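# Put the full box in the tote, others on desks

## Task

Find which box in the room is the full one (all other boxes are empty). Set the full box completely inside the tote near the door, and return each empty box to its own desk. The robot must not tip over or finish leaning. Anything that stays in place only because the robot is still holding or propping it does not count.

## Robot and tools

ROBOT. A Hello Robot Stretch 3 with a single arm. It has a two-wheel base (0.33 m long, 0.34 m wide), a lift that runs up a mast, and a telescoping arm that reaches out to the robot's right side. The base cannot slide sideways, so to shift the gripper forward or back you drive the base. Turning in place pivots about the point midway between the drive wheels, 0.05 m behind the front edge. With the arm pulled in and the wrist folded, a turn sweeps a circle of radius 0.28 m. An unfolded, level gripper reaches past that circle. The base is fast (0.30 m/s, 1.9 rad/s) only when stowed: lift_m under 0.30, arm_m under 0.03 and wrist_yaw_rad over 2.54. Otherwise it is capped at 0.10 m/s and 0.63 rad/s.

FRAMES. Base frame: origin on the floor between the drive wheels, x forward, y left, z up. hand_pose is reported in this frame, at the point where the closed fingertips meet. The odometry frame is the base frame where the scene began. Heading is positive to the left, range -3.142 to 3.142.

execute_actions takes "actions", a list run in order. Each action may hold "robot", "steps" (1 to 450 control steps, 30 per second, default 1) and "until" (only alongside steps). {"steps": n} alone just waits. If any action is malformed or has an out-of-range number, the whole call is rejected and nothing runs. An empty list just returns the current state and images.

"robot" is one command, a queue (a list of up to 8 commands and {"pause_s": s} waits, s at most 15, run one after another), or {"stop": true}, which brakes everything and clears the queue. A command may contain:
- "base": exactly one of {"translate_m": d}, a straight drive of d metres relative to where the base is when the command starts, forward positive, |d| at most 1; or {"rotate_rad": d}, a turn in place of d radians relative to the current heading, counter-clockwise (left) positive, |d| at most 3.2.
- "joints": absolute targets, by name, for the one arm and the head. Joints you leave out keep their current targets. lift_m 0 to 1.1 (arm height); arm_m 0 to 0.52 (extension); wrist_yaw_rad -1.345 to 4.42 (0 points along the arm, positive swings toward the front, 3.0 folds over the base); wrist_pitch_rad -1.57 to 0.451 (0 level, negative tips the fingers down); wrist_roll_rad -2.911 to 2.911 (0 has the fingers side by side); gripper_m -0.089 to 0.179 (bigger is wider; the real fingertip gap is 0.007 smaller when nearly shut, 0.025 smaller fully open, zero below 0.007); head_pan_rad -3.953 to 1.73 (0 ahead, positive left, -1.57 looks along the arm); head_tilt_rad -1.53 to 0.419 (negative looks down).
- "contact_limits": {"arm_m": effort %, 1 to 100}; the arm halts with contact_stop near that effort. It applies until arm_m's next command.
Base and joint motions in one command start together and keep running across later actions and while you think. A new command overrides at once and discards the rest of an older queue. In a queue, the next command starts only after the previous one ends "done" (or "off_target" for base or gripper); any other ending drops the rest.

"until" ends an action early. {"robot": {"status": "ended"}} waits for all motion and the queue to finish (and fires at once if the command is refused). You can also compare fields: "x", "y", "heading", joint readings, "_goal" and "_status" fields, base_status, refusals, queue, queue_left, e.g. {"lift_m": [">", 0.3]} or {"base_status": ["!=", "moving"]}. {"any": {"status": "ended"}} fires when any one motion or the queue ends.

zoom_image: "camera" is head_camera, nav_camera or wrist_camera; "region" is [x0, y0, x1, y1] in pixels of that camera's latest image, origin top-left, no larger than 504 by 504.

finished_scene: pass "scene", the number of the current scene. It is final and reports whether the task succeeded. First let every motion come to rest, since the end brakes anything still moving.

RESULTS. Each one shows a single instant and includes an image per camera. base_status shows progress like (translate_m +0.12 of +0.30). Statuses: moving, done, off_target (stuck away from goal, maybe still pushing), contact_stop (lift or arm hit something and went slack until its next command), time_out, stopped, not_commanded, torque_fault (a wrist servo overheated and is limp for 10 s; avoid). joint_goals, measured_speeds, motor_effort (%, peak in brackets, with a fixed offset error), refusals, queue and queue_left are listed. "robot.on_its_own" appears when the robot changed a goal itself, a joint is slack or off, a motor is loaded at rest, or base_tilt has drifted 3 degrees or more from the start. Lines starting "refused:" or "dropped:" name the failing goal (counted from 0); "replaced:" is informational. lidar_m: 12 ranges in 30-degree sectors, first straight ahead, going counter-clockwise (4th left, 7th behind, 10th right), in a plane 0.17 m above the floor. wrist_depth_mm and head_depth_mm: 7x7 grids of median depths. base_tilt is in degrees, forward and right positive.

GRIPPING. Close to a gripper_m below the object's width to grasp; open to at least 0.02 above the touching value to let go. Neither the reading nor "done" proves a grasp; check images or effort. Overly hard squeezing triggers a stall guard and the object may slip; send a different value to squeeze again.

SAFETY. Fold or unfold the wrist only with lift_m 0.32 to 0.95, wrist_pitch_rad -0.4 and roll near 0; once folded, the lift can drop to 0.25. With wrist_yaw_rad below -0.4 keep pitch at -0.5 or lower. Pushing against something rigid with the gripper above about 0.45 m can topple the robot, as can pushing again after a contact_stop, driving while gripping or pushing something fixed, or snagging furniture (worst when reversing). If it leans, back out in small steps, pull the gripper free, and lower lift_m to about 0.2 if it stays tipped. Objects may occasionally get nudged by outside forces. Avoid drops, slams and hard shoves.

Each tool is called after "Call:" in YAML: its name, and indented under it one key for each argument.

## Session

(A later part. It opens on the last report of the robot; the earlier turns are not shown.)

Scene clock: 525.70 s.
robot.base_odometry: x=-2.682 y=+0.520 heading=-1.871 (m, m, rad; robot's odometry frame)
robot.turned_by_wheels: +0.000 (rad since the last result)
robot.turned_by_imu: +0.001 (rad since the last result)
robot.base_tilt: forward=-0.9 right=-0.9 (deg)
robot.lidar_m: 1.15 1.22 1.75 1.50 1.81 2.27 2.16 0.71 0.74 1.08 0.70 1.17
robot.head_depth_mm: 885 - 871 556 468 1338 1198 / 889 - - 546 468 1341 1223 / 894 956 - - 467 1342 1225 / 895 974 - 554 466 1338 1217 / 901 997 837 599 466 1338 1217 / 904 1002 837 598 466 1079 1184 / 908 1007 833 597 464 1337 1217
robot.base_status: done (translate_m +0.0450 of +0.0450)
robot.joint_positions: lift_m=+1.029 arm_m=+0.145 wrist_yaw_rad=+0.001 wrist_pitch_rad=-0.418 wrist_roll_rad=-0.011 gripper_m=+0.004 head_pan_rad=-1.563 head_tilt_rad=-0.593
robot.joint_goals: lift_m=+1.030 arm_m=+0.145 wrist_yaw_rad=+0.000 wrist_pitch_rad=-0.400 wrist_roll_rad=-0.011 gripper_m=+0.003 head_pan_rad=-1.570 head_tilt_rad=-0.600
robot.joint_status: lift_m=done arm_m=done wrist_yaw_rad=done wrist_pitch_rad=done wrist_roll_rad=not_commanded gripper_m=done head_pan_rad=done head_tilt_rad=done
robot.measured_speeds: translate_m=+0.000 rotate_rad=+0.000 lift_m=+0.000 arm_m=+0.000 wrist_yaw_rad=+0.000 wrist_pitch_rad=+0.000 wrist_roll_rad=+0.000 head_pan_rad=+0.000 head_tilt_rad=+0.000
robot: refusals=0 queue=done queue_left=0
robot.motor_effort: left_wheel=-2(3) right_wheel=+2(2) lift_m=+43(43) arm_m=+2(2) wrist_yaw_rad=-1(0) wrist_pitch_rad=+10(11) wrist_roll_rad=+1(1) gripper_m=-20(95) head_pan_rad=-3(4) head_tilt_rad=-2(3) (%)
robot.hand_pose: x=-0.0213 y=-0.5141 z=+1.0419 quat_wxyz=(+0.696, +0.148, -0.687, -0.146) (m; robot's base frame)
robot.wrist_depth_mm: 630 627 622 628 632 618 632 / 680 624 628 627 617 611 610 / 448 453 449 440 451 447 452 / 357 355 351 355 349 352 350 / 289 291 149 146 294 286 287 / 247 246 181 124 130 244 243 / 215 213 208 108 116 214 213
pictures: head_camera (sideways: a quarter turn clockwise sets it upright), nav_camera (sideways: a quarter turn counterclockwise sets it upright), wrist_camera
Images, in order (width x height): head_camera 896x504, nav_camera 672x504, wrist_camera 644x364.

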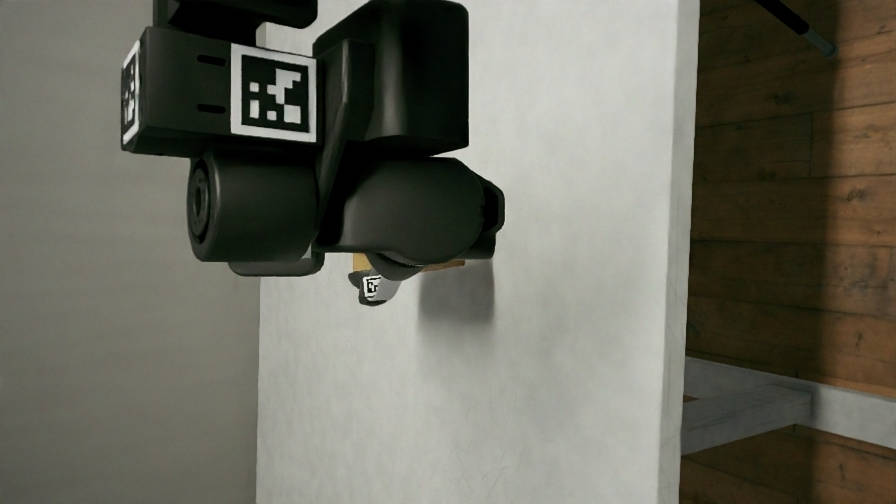

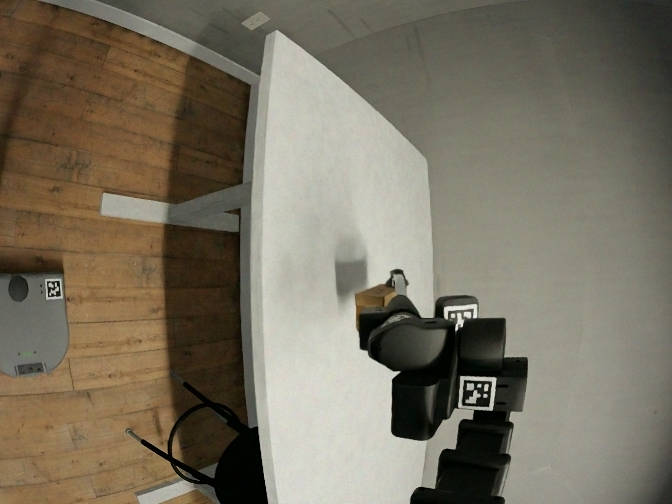

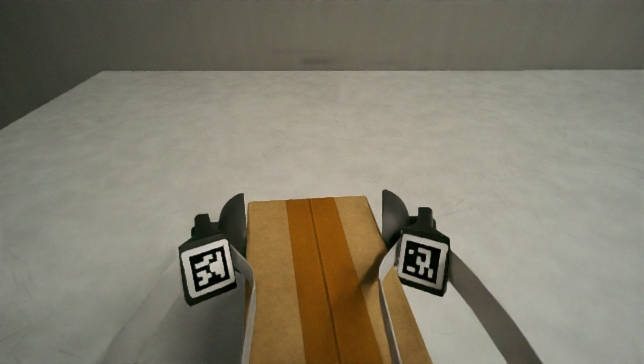

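Call:
execute_actions:
  actions: []

Scene clock: 532.03 s.
robot.base_odometry: x=-2.682 y=+0.520 heading=-1.871 (m, m, rad; robot's odometry frame)
robot.turned_by_wheels: +0.000 (rad since the last result)
robot.turned_by_imu: +0.000 (rad since the last result)
robot.base_tilt: forward=-0.9 right=-0.8 (deg)
robot.lidar_m: 1.15 1.21 1.75 1.50 1.80 2.27 2.16 0.70 0.74 1.08 0.70 1.18
robot.head_depth_mm: 884 - 871 556 467 1340 1198 / 887 - - 546 467 1341 1223 / 893 960 - - 468 1341 1224 / 896 977 - 554 467 1341 1220 / 898 997 837 599 466 1337 1218 / 903 1002 839 598 465 1080 1185 / 908 1010 834 596 465 1331 1222
robot.base_status: done (translate_m +0.0450 of +0.0450)
robot.joint_positions: lift_m=+1.029 arm_m=+0.145 wrist_yaw_rad=+0.001 wrist_pitch_rad=-0.418 wrist_roll_rad=-0.011 gripper_m=+0.004 head_pan_rad=-1.563 head_tilt_rad=-0.593
robot.joint_goals: lift_m=+1.030 arm_m=+0.145 wrist_yaw_rad=+0.000 wrist_pitch_rad=-0.400 wrist_roll_rad=-0.011 gripper_m=+0.003 head_pan_rad=-1.570 head_tilt_rad=-0.600
robot.joint_status: lift_m=done arm_m=done wrist_yaw_rad=done wrist_pitch_rad=done wrist_roll_rad=not_commanded gripper_m=done head_pan_rad=done head_tilt_rad=done
robot.measured_speeds: translate_m=+0.000 rotate_rad=+0.000 lift_m=+0.000 arm_m=+0.000 wrist_yaw_rad=+0.000 wrist_pitch_rad=+0.000 wrist_roll_rad=+0.000 head_pan_rad=+0.000 head_tilt_rad=+0.000
robot: refusals=0 queue=done queue_left=0
robot.motor_effort: left_wheel=-3(3) right_wheel=+2(2) lift_m=+42(43) arm_m=+2(2) wrist_yaw_rad=-1(0) wrist_pitch_rad=+10(10) wrist_roll_rad=+1(1) gripper_m=-21(20) head_pan_rad=-4(5) head_tilt_rad=-3(2) (%)
robot.hand_pose: x=-0.0213 y=-0.5141 z=+1.0419 quat_wxyz=(+0.696, +0.148, -0.687, -0.146) (m; robot's base frame)
robot.wrist_depth_mm: 638 645 638 628 640 631 630 / 679 622 628 626 606 616 615 / 457 447 455 446 449 452 442 / 355 349 354 350 354 353 349 / 294 291 148 145 294 287 284 / 248 246 181 124 130 245 246 / 214 214 208 108 116 212 211
pictures: head_camera (sideways: a quarter turn clockwise sets it upright), nav_camera (sideways: a quarter turn counterclockwise sets it upright), wrist_camera
Images, in order (width x height): head_camera 896x504, nav_camera 672x504, wrist_camera 644x364.

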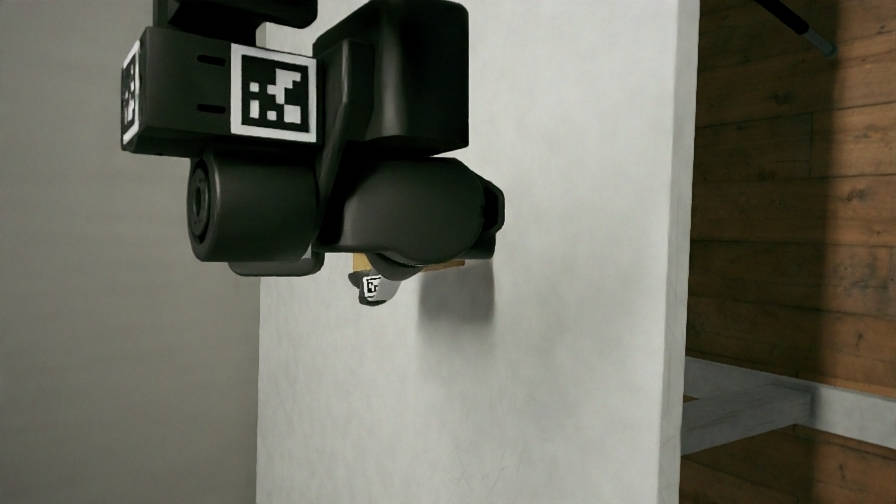

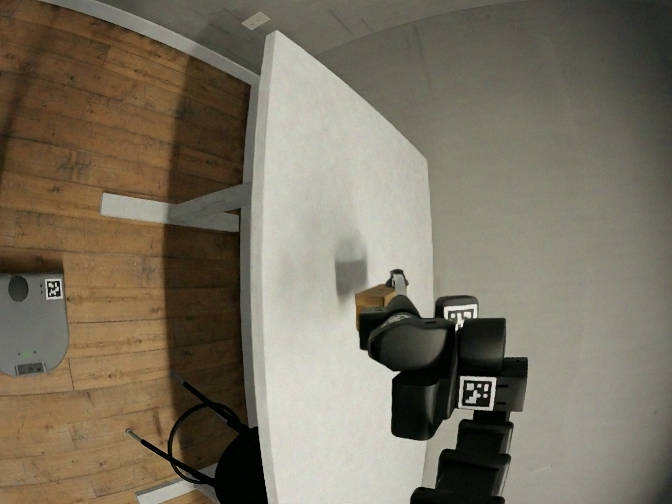

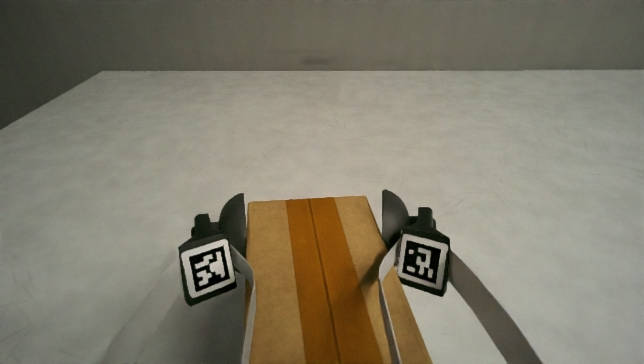

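Call:
execute_actions:
  actions:
    - {"robot": [{"joints": {"lift_m": 0.973}}, {"joints": {"gripper_m": 0.15}}, {"joints": {"arm_m": 0.0}}, {"joints": {"lift_m": 1.03}}], "steps": 450, "until": {"robot": {"status": "ended"}}}

Scene clock: 589.33 s.
robot.base_odometry: x=-2.682 y=+0.520 heading=-1.871 (m, m, rad; robot's odometry frame)
robot.turned_by_wheels: +0.000 (rad since the last result)
robot.turned_by_imu: +0.002 (rad since the last result)
robot.base_tilt: forward=-0.8 right=-0.9 (deg)
robot.lidar_m: 1.15 1.21 1.74 1.50 1.80 2.27 2.16 0.71 0.74 1.08 0.70 1.18
robot.head_depth_mm: 886 974 - - - - 1198 / 888 982 894 - - - - / 894 990 893 - - - - / 897 996 891 - - 1340 1195 / 900 999 838 624 451 1337 1220 / 903 1000 835 597 466 1077 1185 / 906 1007 835 597 464 1334 1220
robot.base_status: done (translate_m +0.0450 of +0.0450)
robot.joint_positions: lift_m=+1.029 arm_m=+0.002 wrist_yaw_rad=+0.001 wrist_pitch_rad=-0.416 wrist_roll_rad=-0.011 gripper_m=+0.150 head_pan_rad=-1.563 head_tilt_rad=-0.593
robot.joint_goals: lift_m=+1.030 arm_m=+0.000 wrist_yaw_rad=+0.000 wrist_pitch_rad=-0.400 wrist_roll_rad=-0.011 gripper_m=+0.150 head_pan_rad=-1.570 head_tilt_rad=-0.600
robot.joint_status: lift_m=done arm_m=done wrist_yaw_rad=done wrist_pitch_rad=done wrist_roll_rad=not_commanded gripper_m=done head_pan_rad=done head_tilt_rad=done
robot.measured_speeds: translate_m=+0.000 rotate_rad=+0.000 lift_m=+0.000 arm_m=+0.000 wrist_yaw_rad=+0.000 wrist_pitch_rad=+0.000 wrist_roll_rad=+0.000 head_pan_rad=+0.000 head_tilt_rad=+0.000
robot: refusals=0 queue=done queue_left=0
robot.motor_effort: left_wheel=-2(3) right_wheel=+3(2) lift_m=+42(45) arm_m=-3(3) wrist_yaw_rad=+0(0) wrist_pitch_rad=+9(11) wrist_roll_rad=+1(1) gripper_m=+1(83) head_pan_rad=-3(4) head_tilt_rad=-3(2) (%)
robot.hand_pose: x=-0.0214 y=-0.3717 z=+1.0423 quat_wxyz=(+0.696, +0.147, -0.688, -0.145) (m; robot's base frame)
robot.wrist_depth_mm: 765 764 768 762 777 764 740 / 822 641 648 636 627 623 626 / 456 445 456 456 448 451 446 / 358 350 353 284 353 353 350 / 294 301 292 264 290 - 290 / 257 243 247 247 246 234 249 / 210 214 214 215 213 213 213
pictures: head_camera (sideways: a quarter turn clockwise sets it upright), nav_camera (sideways: a quarter turn counterclockwise sets it upright), wrist_camera
Images, in order (width x height): head_camera 896x504, nav_camera 672x504, wrist_camera 644x364.

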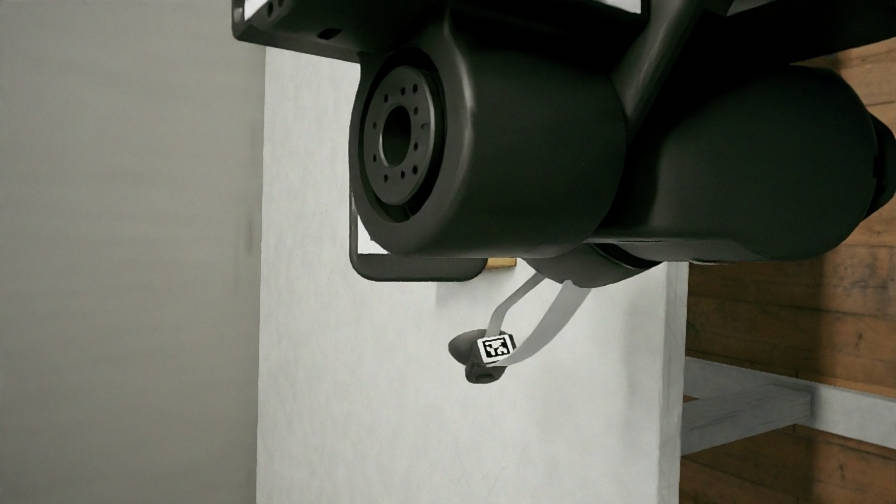

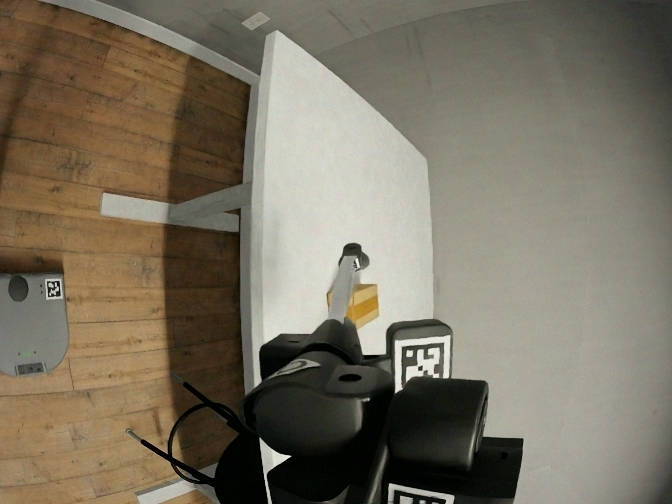

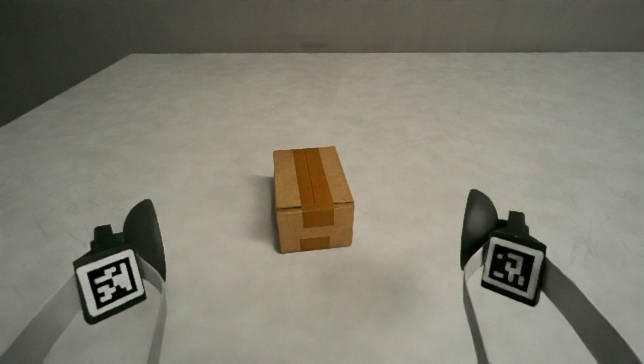

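Call:
execute_actions:
  actions:
    - {"robot": {"joints": {"head_pan_rad": -2.6, "head_tilt_rad": -0.55}}, "steps": 200, "until": {"robot": {"status": "ended"}}}

Scene clock: 592.70 s.
robot.base_odometry: x=-2.682 y=+0.520 heading=-1.871 (m, m, rad; robot's odometry frame)
robot.turned_by_wheels: +0.000 (rad since the last result)
robot.turned_by_imu: +0.001 (rad since the last result)
robot.base_tilt: forward=-0.8 right=-0.9 (deg)
robot.lidar_m: 1.15 1.21 1.75 1.50 1.80 2.27 2.16 0.71 0.75 1.08 0.70 1.17
robot.head_depth_mm: 2240 2460 2612 - - - - / 2275 2558 987 - - - 1188 / 1938 2183 984 - - - 1210 / 1654 1820 984 - - - 1246 / 1437 1548 1052 - - 1398 1247 / 1283 1347 - - - 1445 1237 / 1150 1230 - - - - 1182
robot.base_status: done (translate_m +0.0450 of +0.0450)
robot.joint_positions: lift_m=+1.029 arm_m=+0.002 wrist_yaw_rad=+0.001 wrist_pitch_rad=-0.416 wrist_roll_rad=-0.011 gripper_m=+0.150 head_pan_rad=-2.593 head_tilt_rad=-0.557
robot.joint_goals: lift_m=+1.030 arm_m=+0.000 wrist_yaw_rad=+0.000 wrist_pitch_rad=-0.400 wrist_roll_rad=-0.011 gripper_m=+0.150 head_pan_rad=-2.600 head_tilt_rad=-0.550
robot.joint_status: lift_m=done arm_m=done wrist_yaw_rad=done wrist_pitch_rad=done wrist_roll_rad=not_commanded gripper_m=done head_pan_rad=done head_tilt_rad=done
robot.measured_speeds: translate_m=+0.000 rotate_rad=+0.000 lift_m=+0.000 arm_m=+0.000 wrist_yaw_rad=+0.000 wrist_pitch_rad=+0.000 wrist_roll_rad=+0.000 head_pan_rad=+0.000 head_tilt_rad=+0.000
robot: refusals=0 queue=done queue_left=0
robot.motor_effort: left_wheel=-3(2) right_wheel=+2(3) lift_m=+42(42) arm_m=-3(3) wrist_yaw_rad=-1(0) wrist_pitch_rad=+10(9) wrist_roll_rad=+1(1) gripper_m=+0(1) head_pan_rad=-3(46) head_tilt_rad=+3(9) (%)
robot.hand_pose: x=-0.0214 y=-0.3717 z=+1.0423 quat_wxyz=(+0.696, +0.147, -0.688, -0.145) (m; robot's base frame)
robot.wrist_depth_mm: 755 742 751 784 766 748 747 / 825 639 627 623 622 616 612 / 449 457 463 455 450 449 446 / 351 352 357 284 353 348 353 / 289 303 292 265 290 - 289 / 254 244 247 247 245 234 249 / 209 215 215 214 214 213 214
pictures: head_camera (sideways: a quarter turn clockwise sets it upright), nav_camera (sideways: a quarter turn counterclockwise sets it upright), wrist_camera
Images, in order (width x height): head_camera 896x504, nav_camera 672x504, wrist_camera 644x364.

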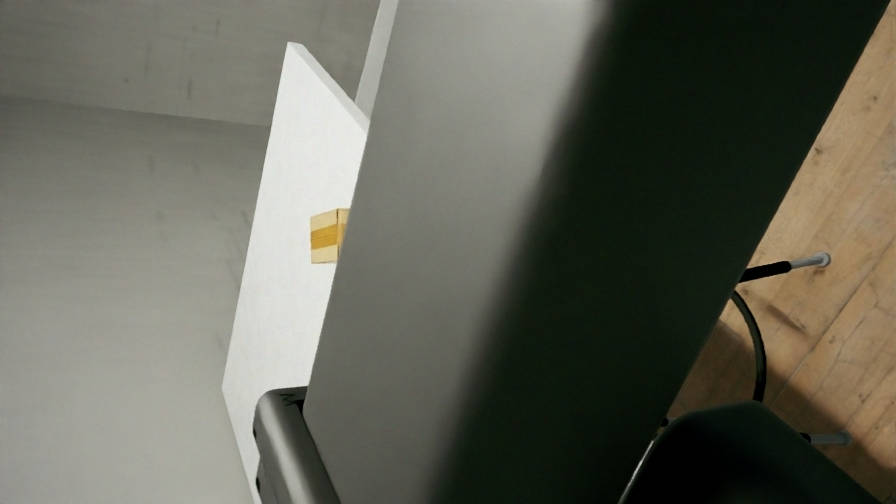

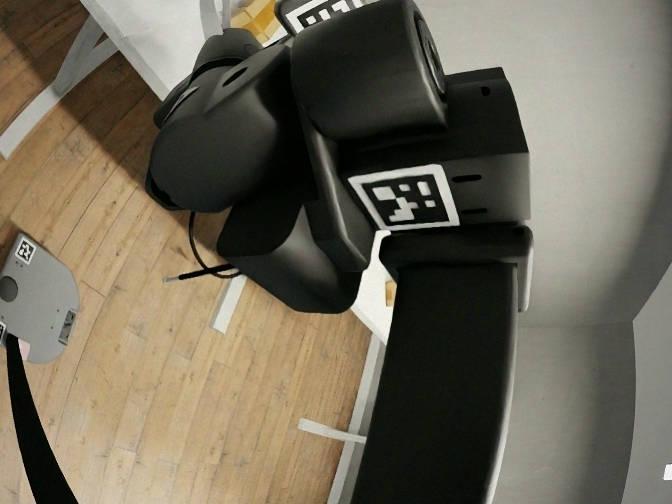

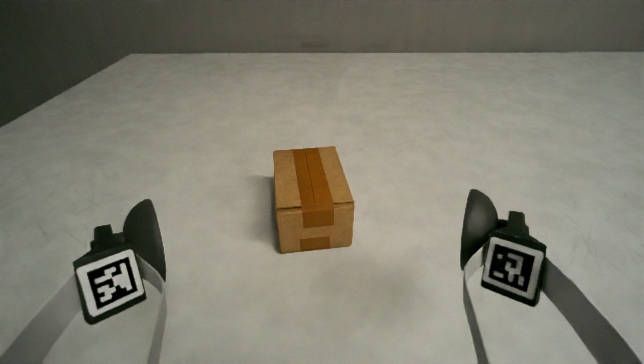

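Call:
execute_actions:
  actions:
    - {"robot": [{"base": {"rotate_rad": -0.04}, "joints": {"lift_m": 1.07, "head_pan_rad": -1.57, "head_tilt_rad": -0.6}}, {"base": {"translate_m": -0.55}}], "steps": 450, "until": {"robot": {"status": "ended"}}}

Scene clock: 641.30 s.
robot.base_odometry: x=-2.498 y=+1.039 heading=-1.911 (m, m, rad; robot's odometry frame)
robot.turned_by_wheels: -0.040 (rad since the last result)
robot.turned_by_imu: -0.039 (rad since the last result)
robot.base_tilt: forward=-0.9 right=-0.9 (deg)
robot.lidar_m: 1.70 1.77 1.66 1.51 2.04 1.98 1.60 1.49 0.64 0.40 1.12 1.05
robot.head_depth_mm: 881 - - - - 1054 1178 / 884 - - - - - 1185 / 885 - - - - - 1195 / 882 948 - 640 - 778 1146 / 881 976 839 626 466 414 1192 / 882 978 837 576 465 413 1216 / 882 974 836 597 465 412 1216
robot.base_status: done (translate_m -0.5500 of -0.5500)
robot.joint_positions: lift_m=+1.069 arm_m=+0.002 wrist_yaw_rad=+0.000 wrist_pitch_rad=-0.416 wrist_roll_rad=-0.011 gripper_m=+0.150 head_pan_rad=-1.577 head_tilt_rad=-0.592
robot.joint_goals: lift_m=+1.070 arm_m=+0.000 wrist_yaw_rad=+0.000 wrist_pitch_rad=-0.400 wrist_roll_rad=-0.011 gripper_m=+0.150 head_pan_rad=-1.570 head_tilt_rad=-0.600
robot.joint_status: lift_m=done arm_m=done wrist_yaw_rad=done wrist_pitch_rad=done wrist_roll_rad=not_commanded gripper_m=done head_pan_rad=done head_tilt_rad=done
robot.measured_speeds: translate_m=+0.000 rotate_rad=+0.000 lift_m=+0.000 arm_m=+0.000 wrist_yaw_rad=+0.000 wrist_pitch_rad=+0.000 wrist_roll_rad=+0.000 head_pan_rad=+0.000 head_tilt_rad=+0.000
robot: refusals=0 queue=done queue_left=0
robot.motor_effort: left_wheel=+1(3) right_wheel=-1(3) lift_m=+42(42) arm_m=-3(3) wrist_yaw_rad=+0(0) wrist_pitch_rad=+9(10) wrist_roll_rad=+1(1) gripper_m=+1(1) head_pan_rad=+4(47) head_tilt_rad=-3(6) (%)
robot.hand_pose: x=-0.0214 y=-0.3717 z=+1.0823 quat_wxyz=(+0.696, +0.147, -0.688, -0.146) (m; robot's base frame)
robot.wrist_depth_mm: 720 725 732 756 758 770 763 / 734 741 745 755 754 759 840 / 544 546 549 533 535 552 528 / 428 424 418 430 421 419 418 / 348 360 343 345 344 - 344 / 305 291 295 295 234 245 298 / 251 258 257 257 215 250 253
pictures: head_camera (sideways: a quarter turn clockwise sets it upright), nav_camera (sideways: a quarter turn counterclockwise sets it upright), wrist_camera
Images, in order (width x height): head_camera 896x504, nav_camera 672x504, wrist_camera 644x364.

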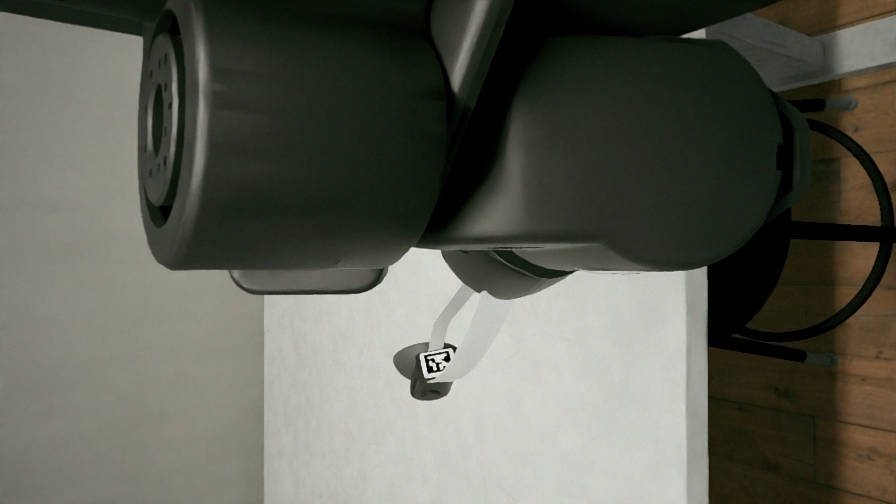

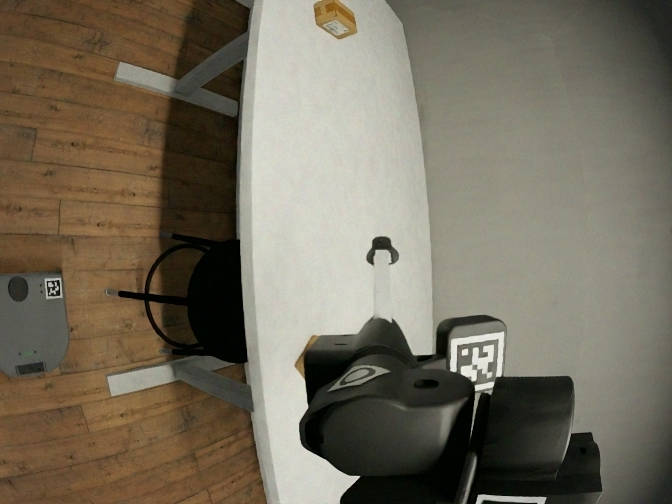

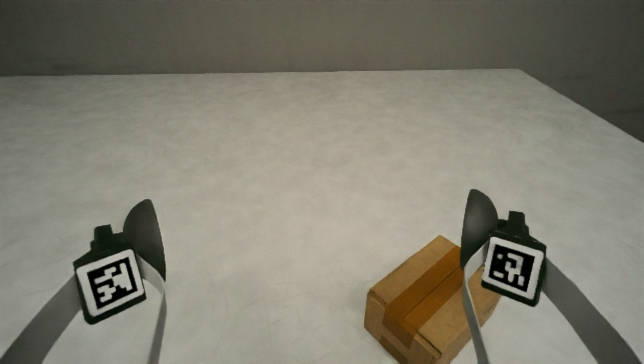

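Call:
zoom_image:
  camera: "wrist_camera"
  region: [300, 180, 644, 364]

Region (300, 180, 644, 364) of wrist_camera's 644x364 image, scaled by 1.465; it fills the top 270 rows of this view, and the rest is white.

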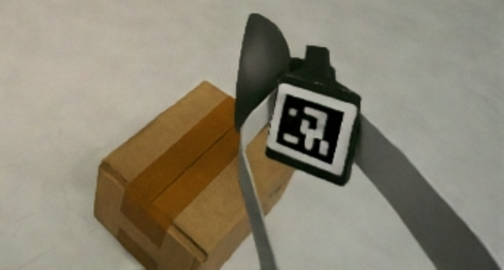

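Call:
execute_actions:
  actions:
    - {"robot": {"base": {"translate_m": 0.083}, "joints": {"wrist_pitch_rad": -0.5, "wrist_yaw_rad": -0.82, "arm_m": 0.08}}, "steps": 450, "until": {"robot": {"status": "ended"}}}

Scene clock: 689.73 s.
robot.base_odometry: x=-2.526 y=+0.961 heading=-1.911 (m, m, rad; robot's odometry frame)
robot.turned_by_wheels: +0.000 (rad since the last result)
robot.turned_by_imu: +0.001 (rad since the last result)
robot.base_tilt: forward=-0.9 right=-0.9 (deg)
robot.lidar_m: 1.61 1.69 1.63 1.52 1.92 2.05 1.69 1.48 0.41 0.63 1.12 0.98
robot.head_depth_mm: - - - - 440 809 1188 / 874 - - - 440 778 1197 / 872 - - - 453 414 1169 / 875 - - - 466 414 1196 / 885 980 841 598 466 414 1195 / 883 976 839 599 466 413 1217 / 884 978 837 598 465 413 1216
robot.base_status: done (translate_m +0.0830 of +0.0830)
robot.joint_positions: lift_m=+1.069 arm_m=+0.080 wrist_yaw_rad=-0.818 wrist_pitch_rad=-0.514 wrist_roll_rad=-0.011 gripper_m=+0.150 head_pan_rad=-1.577 head_tilt_rad=-0.592
robot.joint_goals: lift_m=+1.070 arm_m=+0.080 wrist_yaw_rad=-0.820 wrist_pitch_rad=-0.500 wrist_roll_rad=-0.011 gripper_m=+0.150 head_pan_rad=-1.570 head_tilt_rad=-0.600
robot.joint_status: lift_m=done arm_m=done wrist_yaw_rad=done wrist_pitch_rad=done wrist_roll_rad=not_commanded gripper_m=done head_pan_rad=done head_tilt_rad=done
robot.measured_speeds: translate_m=+0.000 rotate_rad=+0.000 lift_m=+0.000 arm_m=+0.000 wrist_yaw_rad=+0.000 wrist_pitch_rad=+0.000 wrist_roll_rad=+0.000 head_pan_rad=+0.000 head_tilt_rad=+0.000
robot: refusals=0 queue=done queue_left=0
robot.motor_effort: left_wheel=+1(5) right_wheel=-1(3) lift_m=+42(42) arm_m=+2(0) wrist_yaw_rad=-1(0) wrist_pitch_rad=+8(9) wrist_roll_rad=+1(1) gripper_m=+1(0) head_pan_rad=+3(4) head_tilt_rad=-3(2) (%)
robot.hand_pose: x=-0.1757 y=-0.3690 z=+1.0610 quat_wxyz=(+0.560, -0.104, -0.696, -0.438) (m; robot's base frame)
robot.wrist_depth_mm: 584 669 767 - - - - / 542 559 554 563 595 - - / 434 440 440 440 434 435 - / 362 358 357 359 355 368 - / 301 316 303 249 300 - - / 269 260 256 214 263 - - / 228 233 229 222 232 - -
pictures: head_camera (sideways: a quarter turn clockwise sets it upright), nav_camera (sideways: a quarter turn counterclockwise sets it upright), wrist_camera
Images, in order (width x height): head_camera 896x504, nav_camera 672x504, wrist_camera 644x364.

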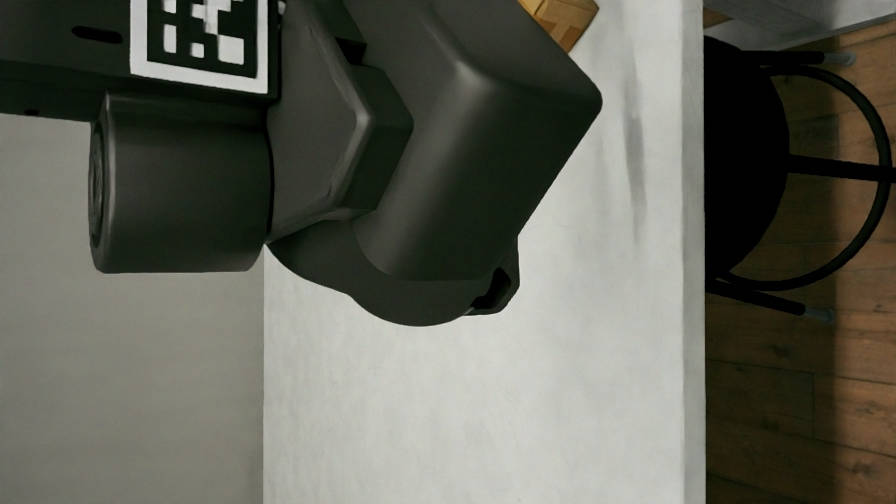

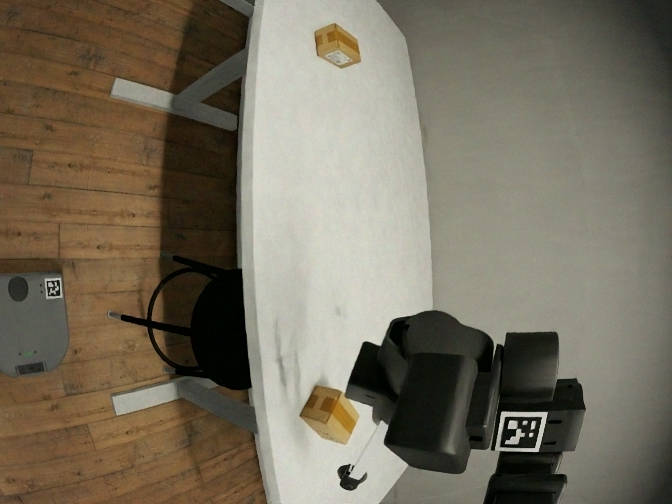

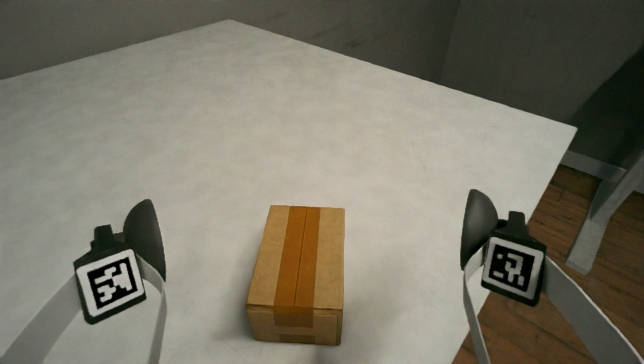

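Call:
execute_actions:
  actions:
    - {"robot": {"base": {"translate_m": -0.023}, "joints": {"arm_m": 0.1225}}, "steps": 450, "until": {"robot": {"status": "ended"}}}

Scene clock: 702.63 s.
robot.base_odometry: x=-2.518 y=+0.982 heading=-1.911 (m, m, rad; robot's odometry frame)
robot.turned_by_wheels: +0.000 (rad since the last result)
robot.turned_by_imu: +0.001 (rad since the last result)
robot.base_tilt: forward=-0.9 right=-0.9 (deg)
robot.lidar_m: 1.64 1.70 1.64 1.52 1.92 2.03 1.67 1.48 0.41 0.40 1.12 1.00
robot.head_depth_mm: - - - 568 440 1065 1170 / - - - 556 458 415 1200 / 864 - - - 467 414 1169 / 873 - - 556 466 413 1219 / 881 981 890 587 466 414 1193 / 884 977 839 598 466 413 1214 / 881 978 836 599 465 413 1217
robot.base_status: done (translate_m -0.0230 of -0.0230)
robot.joint_positions: lift_m=+1.069 arm_m=+0.122 wrist_yaw_rad=-0.819 wrist_pitch_rad=-0.514 wrist_roll_rad=-0.011 gripper_m=+0.150 head_pan_rad=-1.577 head_tilt_rad=-0.592
robot.joint_goals: lift_m=+1.070 arm_m=+0.122 wrist_yaw_rad=-0.820 wrist_pitch_rad=-0.500 wrist_roll_rad=-0.011 gripper_m=+0.150 head_pan_rad=-1.570 head_tilt_rad=-0.600
robot.joint_status: lift_m=done arm_m=done wrist_yaw_rad=done wrist_pitch_rad=done wrist_roll_rad=not_commanded gripper_m=done head_pan_rad=done head_tilt_rad=done
robot.measured_speeds: translate_m=+0.000 rotate_rad=+0.000 lift_m=+0.000 arm_m=+0.000 wrist_yaw_rad=+0.000 wrist_pitch_rad=+0.000 wrist_roll_rad=+0.000 head_pan_rad=+0.000 head_tilt_rad=+0.000
robot: refusals=0 queue=done queue_left=0
robot.motor_effort: left_wheel=+1(3) right_wheel=-1(4) lift_m=+41(42) arm_m=+2(1) wrist_yaw_rad=-1(1) wrist_pitch_rad=+8(8) wrist_roll_rad=+1(1) gripper_m=+0(1) head_pan_rad=+4(5) head_tilt_rad=-2(2) (%)
robot.hand_pose: x=-0.1758 y=-0.4114 z=+1.0609 quat_wxyz=(+0.560, -0.104, -0.696, -0.438) (m; robot's base frame)
robot.wrist_depth_mm: 556 645 726 - - - - / 553 562 558 559 - - - / 435 433 431 439 437 436 - / 353 357 356 357 360 357 383 / 304 311 303 301 303 - - / 268 260 260 209 264 254 - / 228 232 232 183 232 239 -
pictures: head_camera (sideways: a quarter turn clockwise sets it upright), nav_camera (sideways: a quarter turn counterclockwise sets it upright), wrist_camera
Images, in order (width x height): head_camera 896x504, nav_camera 672x504, wrist_camera 644x364.

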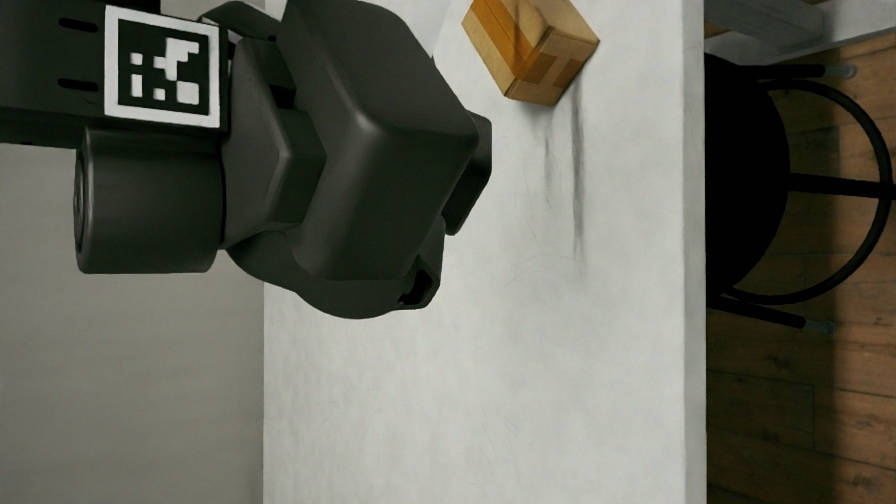

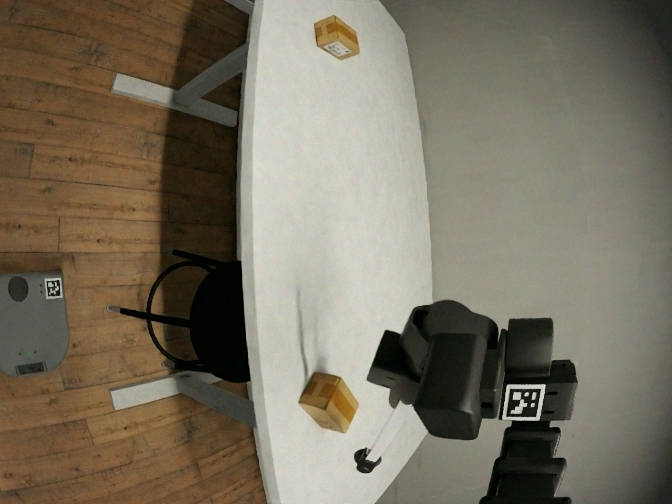

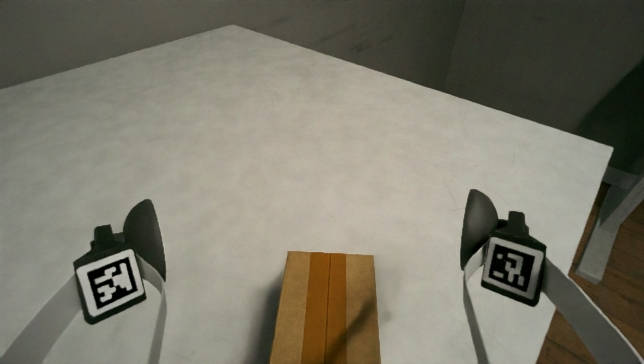

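Call:
execute_actions:
  actions:
    - {"robot": {"joints": {"lift_m": 0.993}}, "steps": 450, "until": {"robot": {"status": "ended"}}}

Scene clock: 708.50 s.
robot.base_odometry: x=-2.518 y=+0.982 heading=-1.911 (m, m, rad; robot's odometry frame)
robot.turned_by_wheels: +0.000 (rad since the last result)
robot.turned_by_imu: +0.001 (rad since the last result)
robot.base_tilt: forward=-0.8 right=-0.9 (deg)
robot.lidar_m: 1.64 1.71 1.63 1.52 1.93 2.03 1.67 1.48 0.41 0.41 1.12 1.00
robot.head_depth_mm: 888 986 - 579 442 1063 1175 / 887 976 - - - 415 1196 / 885 979 - - - 414 1173 / 885 977 949 - 439 413 1221 / 883 982 841 599 459 413 1196 / 881 978 838 599 466 413 1220 / 883 977 836 597 464 413 1215
robot.base_status: done (translate_m -0.0230 of -0.0230)
robot.joint_positions: lift_m=+0.994 arm_m=+0.122 wrist_yaw_rad=-0.819 wrist_pitch_rad=-0.515 wrist_roll_rad=-0.011 gripper_m=+0.150 head_pan_rad=-1.577 head_tilt_rad=-0.592
robot.joint_goals: lift_m=+0.993 arm_m=+0.122 wrist_yaw_rad=-0.820 wrist_pitch_rad=-0.500 wrist_roll_rad=-0.011 gripper_m=+0.150 head_pan_rad=-1.570 head_tilt_rad=-0.600
robot.joint_status: lift_m=done arm_m=done wrist_yaw_rad=done wrist_pitch_rad=done wrist_roll_rad=not_commanded gripper_m=done head_pan_rad=done head_tilt_rad=done
robot.measured_speeds: translate_m=+0.000 rotate_rad=+0.000 lift_m=+0.000 arm_m=+0.000 wrist_yaw_rad=+0.000 wrist_pitch_rad=+0.000 wrist_roll_rad=+0.000 head_pan_rad=+0.000 head_tilt_rad=+0.000
robot: refusals=0 queue=done queue_left=0
robot.motor_effort: left_wheel=+1(1) right_wheel=-1(1) lift_m=+12(41) arm_m=+2(3) wrist_yaw_rad=+0(1) wrist_pitch_rad=+9(9) wrist_roll_rad=+1(1) gripper_m=+0(1) head_pan_rad=+3(3) head_tilt_rad=-3(3) (%)
robot.hand_pose: x=-0.1757 y=-0.4113 z=+0.9854 quat_wxyz=(+0.560, -0.104, -0.696, -0.438) (m; robot's base frame)
robot.wrist_depth_mm: 526 520 527 519 - - - / 381 374 384 379 379 378 380 / 296 299 297 298 296 292 297 / 242 244 243 169 238 244 244 / 206 214 206 142 202 - 211 / 185 177 175 124 171 173 - / 155 159 155 117 152 158 164
pictures: head_camera (sideways: a quarter turn clockwise sets it upright), nav_camera (sideways: a quarter turn counterclockwise sets it upright), wrist_camera
Images, in order (width x height): head_camera 896x504, nav_camera 672x504, wrist_camera 644x364.

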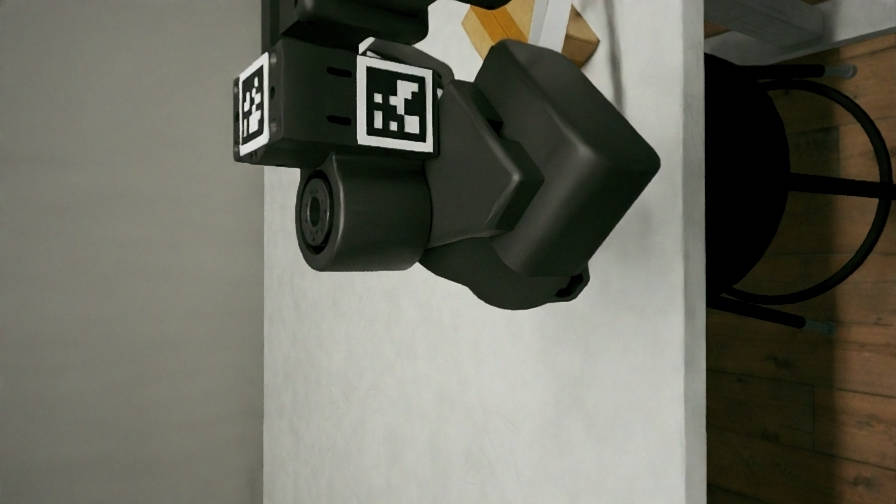

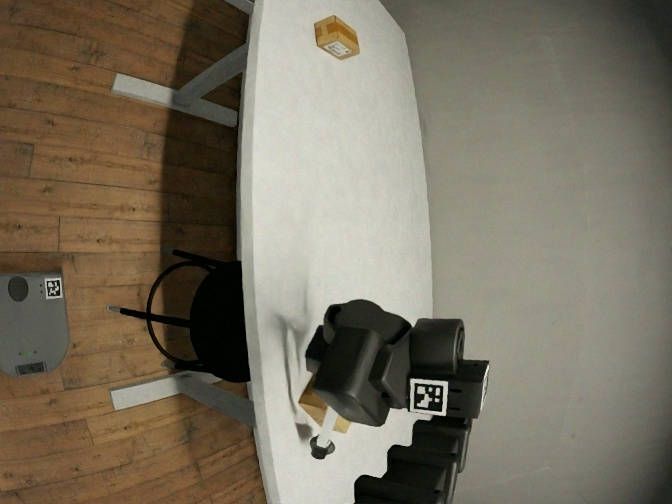

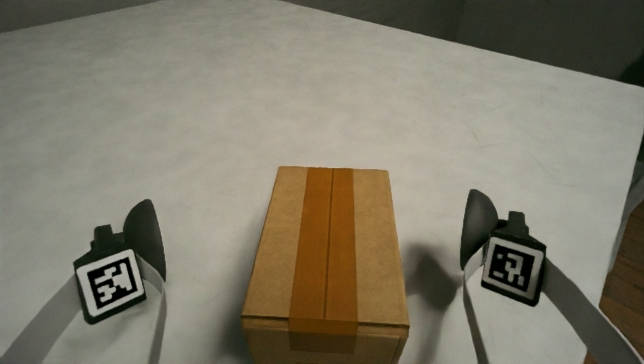

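Call:
execute_actions:
  actions:
    - {"robot": [{"joints": {"gripper_m": -0.02}}, {"joints": {"lift_m": 1.03}}], "steps": 450, "until": {"robot": {"status": "ended"}}}
    - {"steps": 15}

Scene clock: 714.77 s.
robot.base_odometry: x=-2.518 y=+0.982 heading=-1.911 (m, m, rad; robot's odometry frame)
robot.turned_by_wheels: +0.000 (rad since the last result)
robot.turned_by_imu: +0.001 (rad since the last result)
robot.base_tilt: forward=-0.9 right=-0.8 (deg)
robot.lidar_m: 1.64 1.71 1.63 1.52 1.93 2.03 1.67 1.48 0.41 0.41 1.12 1.00
robot.head_depth_mm: 885 - 760 656 440 1063 1168 / 887 - - - 453 415 1194 / 888 960 - - 440 414 1170 / 884 965 - - 452 414 1223 / 884 978 840 599 466 414 1193 / 885 979 837 598 464 413 1222 / 883 979 837 598 466 412 1212
robot.base_status: done (translate_m -0.0230 of -0.0230)
robot.joint_positions: lift_m=+1.029 arm_m=+0.122 wrist_yaw_rad=-0.819 wrist_pitch_rad=-0.516 wrist_roll_rad=-0.010 gripper_m=-0.013 head_pan_rad=-1.577 head_tilt_rad=-0.592
robot.joint_goals: lift_m=+1.030 arm_m=+0.122 wrist_yaw_rad=-0.820 wrist_pitch_rad=-0.500 wrist_roll_rad=-0.010 gripper_m=-0.014 head_pan_rad=-1.570 head_tilt_rad=-0.600
robot.joint_status: lift_m=done arm_m=done wrist_yaw_rad=done wrist_pitch_rad=done wrist_roll_rad=not_commanded gripper_m=done head_pan_rad=done head_tilt_rad=done
robot.measured_speeds: translate_m=+0.000 rotate_rad=+0.000 lift_m=+0.000 arm_m=+0.000 wrist_yaw_rad=+0.000 wrist_pitch_rad=+0.000 wrist_roll_rad=+0.000 head_pan_rad=+0.000 head_tilt_rad=+0.000
robot: refusals=0 queue=done queue_left=0
robot.on_its_own: gripper_m is held at -0.014, not at your -0.020, by its stall guard, which is still easing
robot.motor_effort: left_wheel=+1(1) right_wheel=-1(1) lift_m=+42(42) arm_m=+2(2) wrist_yaw_rad=+0(0) wrist_pitch_rad=+9(9) wrist_roll_rad=+0(1) gripper_m=-24(99) head_pan_rad=+4(2) head_tilt_rad=-3(2) (%)
robot.hand_pose: x=-0.1756 y=-0.4112 z=+1.0206 quat_wxyz=(+0.559, -0.104, -0.696, -0.439) (m; robot's base frame)
robot.wrist_depth_mm: 558 608 633 943 - - - / 458 458 467 451 456 - - / 357 361 360 359 360 360 373 / 296 298 296 162 295 298 307 / 253 250 146 143 246 250 - / 218 218 131 127 210 217 - / 194 192 124 117 189 193 -
pictures: head_camera (sideways: a quarter turn clockwise sets it upright), nav_camera (sideways: a quarter turn counterclockwise sets it upright), wrist_camera
Images, in order (width x height): head_camera 896x504, nav_camera 672x504, wrist_camera 644x364.

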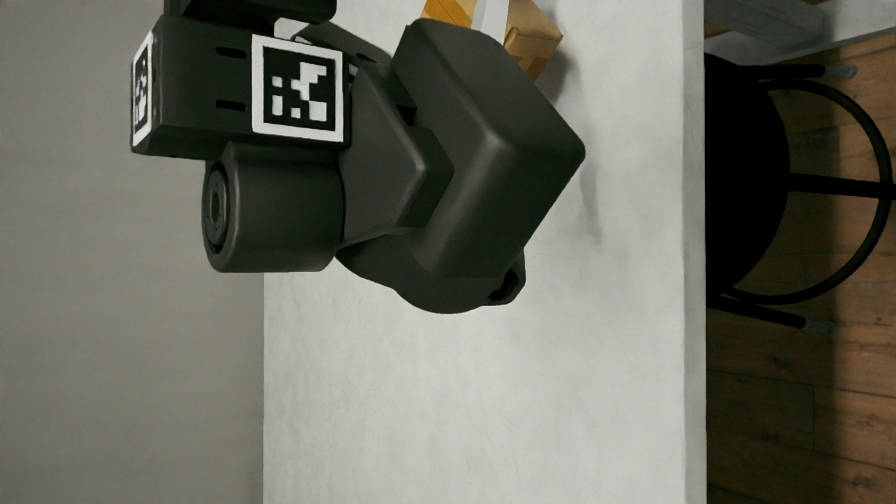

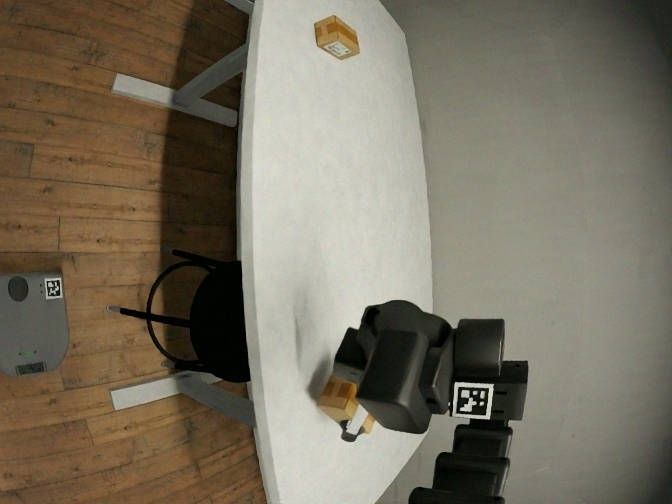

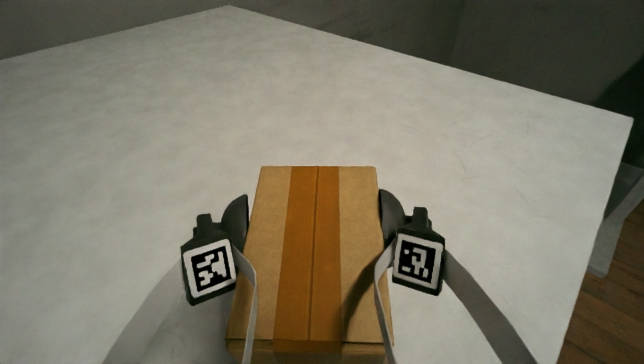

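Call:
execute_actions:
  actions: []

Scene clock: 735.17 s.
robot.base_odometry: x=-2.518 y=+0.982 heading=-1.911 (m, m, rad; robot's odometry frame)
robot.turned_by_wheels: +0.000 (rad since the last result)
robot.turned_by_imu: +0.001 (rad since the last result)
robot.base_tilt: forward=-0.9 right=-0.9 (deg)
robot.lidar_m: 1.64 1.71 1.63 1.53 1.93 2.03 1.66 1.48 0.41 0.40 1.12 1.00
robot.head_depth_mm: 886 - 761 657 440 1063 1171 / 885 - - - 453 415 1194 / 886 958 - - 440 414 1170 / 887 964 - - 452 414 1220 / 884 978 839 600 466 413 1192 / 884 977 838 597 465 413 1218 / 881 979 836 597 465 413 1220
robot.base_status: done (translate_m -0.0230 of -0.0230)
robot.joint_positions: lift_m=+1.029 arm_m=+0.122 wrist_yaw_rad=-0.819 wrist_pitch_rad=-0.516 wrist_roll_rad=-0.010 gripper_m=+0.002 head_pan_rad=-1.577 head_tilt_rad=-0.592
robot.joint_goals: lift_m=+1.030 arm_m=+0.122 wrist_yaw_rad=-0.820 wrist_pitch_rad=-0.500 wrist_roll_rad=-0.010 gripper_m=+0.001 head_pan_rad=-1.570 head_tilt_rad=-0.600
robot.joint_status: lift_m=done arm_m=done wrist_yaw_rad=done wrist_pitch_rad=done wrist_roll_rad=not_commanded gripper_m=done head_pan_rad=done head_tilt_rad=done
robot.measured_speeds: translate_m=+0.000 rotate_rad=+0.000 lift_m=+0.000 arm_m=+0.000 wrist_yaw_rad=+0.000 wrist_pitch_rad=+0.000 wrist_roll_rad=+0.000 head_pan_rad=+0.000 head_tilt_rad=+0.000
robot: refusals=0 queue=done queue_left=0
robot.on_its_own: gripper_m is held at +0.001, not at your -0.020, by its stall guard, which is not easing now
robot.motor_effort: left_wheel=+1(1) right_wheel=-1(1) lift_m=+42(42) arm_m=+2(2) wrist_yaw_rad=+0(0) wrist_pitch_rad=+9(9) wrist_roll_rad=+0(0) gripper_m=-20(24) head_pan_rad=+2(5) head_tilt_rad=-4(4) (%)
robot.hand_pose: x=-0.1756 y=-0.4112 z=+1.0206 quat_wxyz=(+0.559, -0.104, -0.696, -0.439) (m; robot's base frame)
robot.wrist_depth_mm: 565 614 632 905 - - - / 467 466 456 460 471 - - / 357 358 362 356 359 362 380 / 298 296 295 162 298 295 308 / 252 254 146 143 248 251 - / 220 219 131 127 209 219 - / 194 193 124 117 189 192 -
pictures: head_camera (sideways: a quarter turn clockwise sets it upright), nav_camera (sideways: a quarter turn counterclockwise sets it upright), wrist_camera
Images, in order (width x height): head_camera 896x504, nav_camera 672x504, wrist_camera 644x364.

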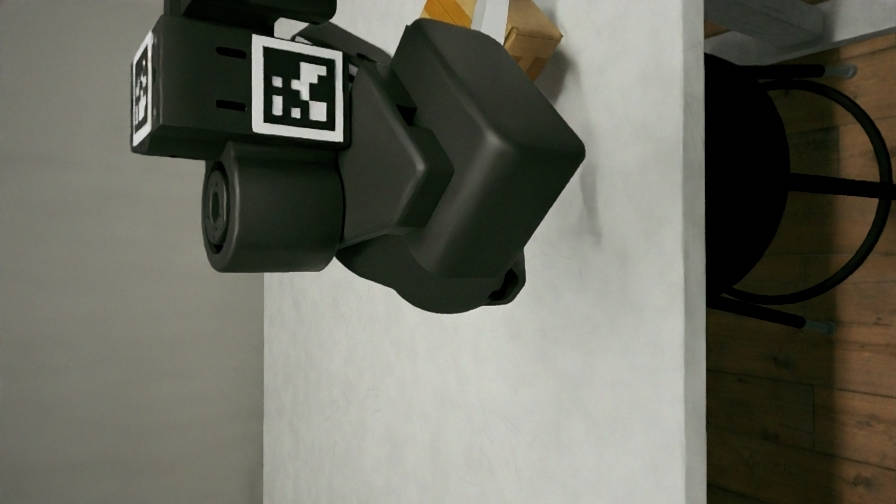

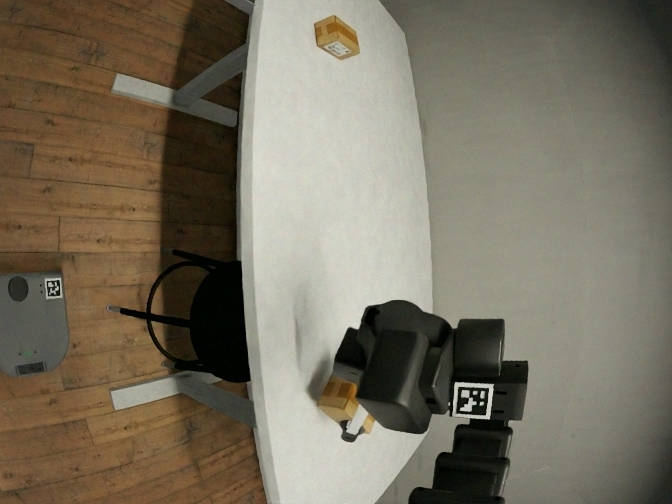

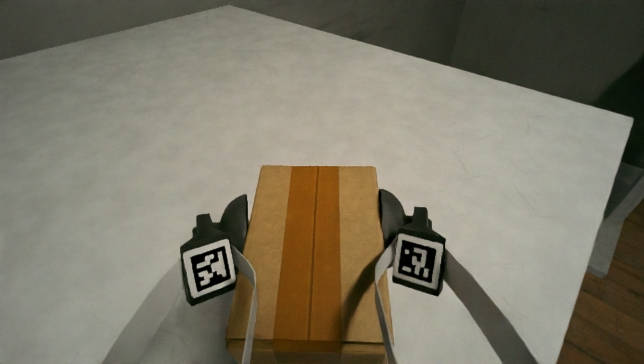

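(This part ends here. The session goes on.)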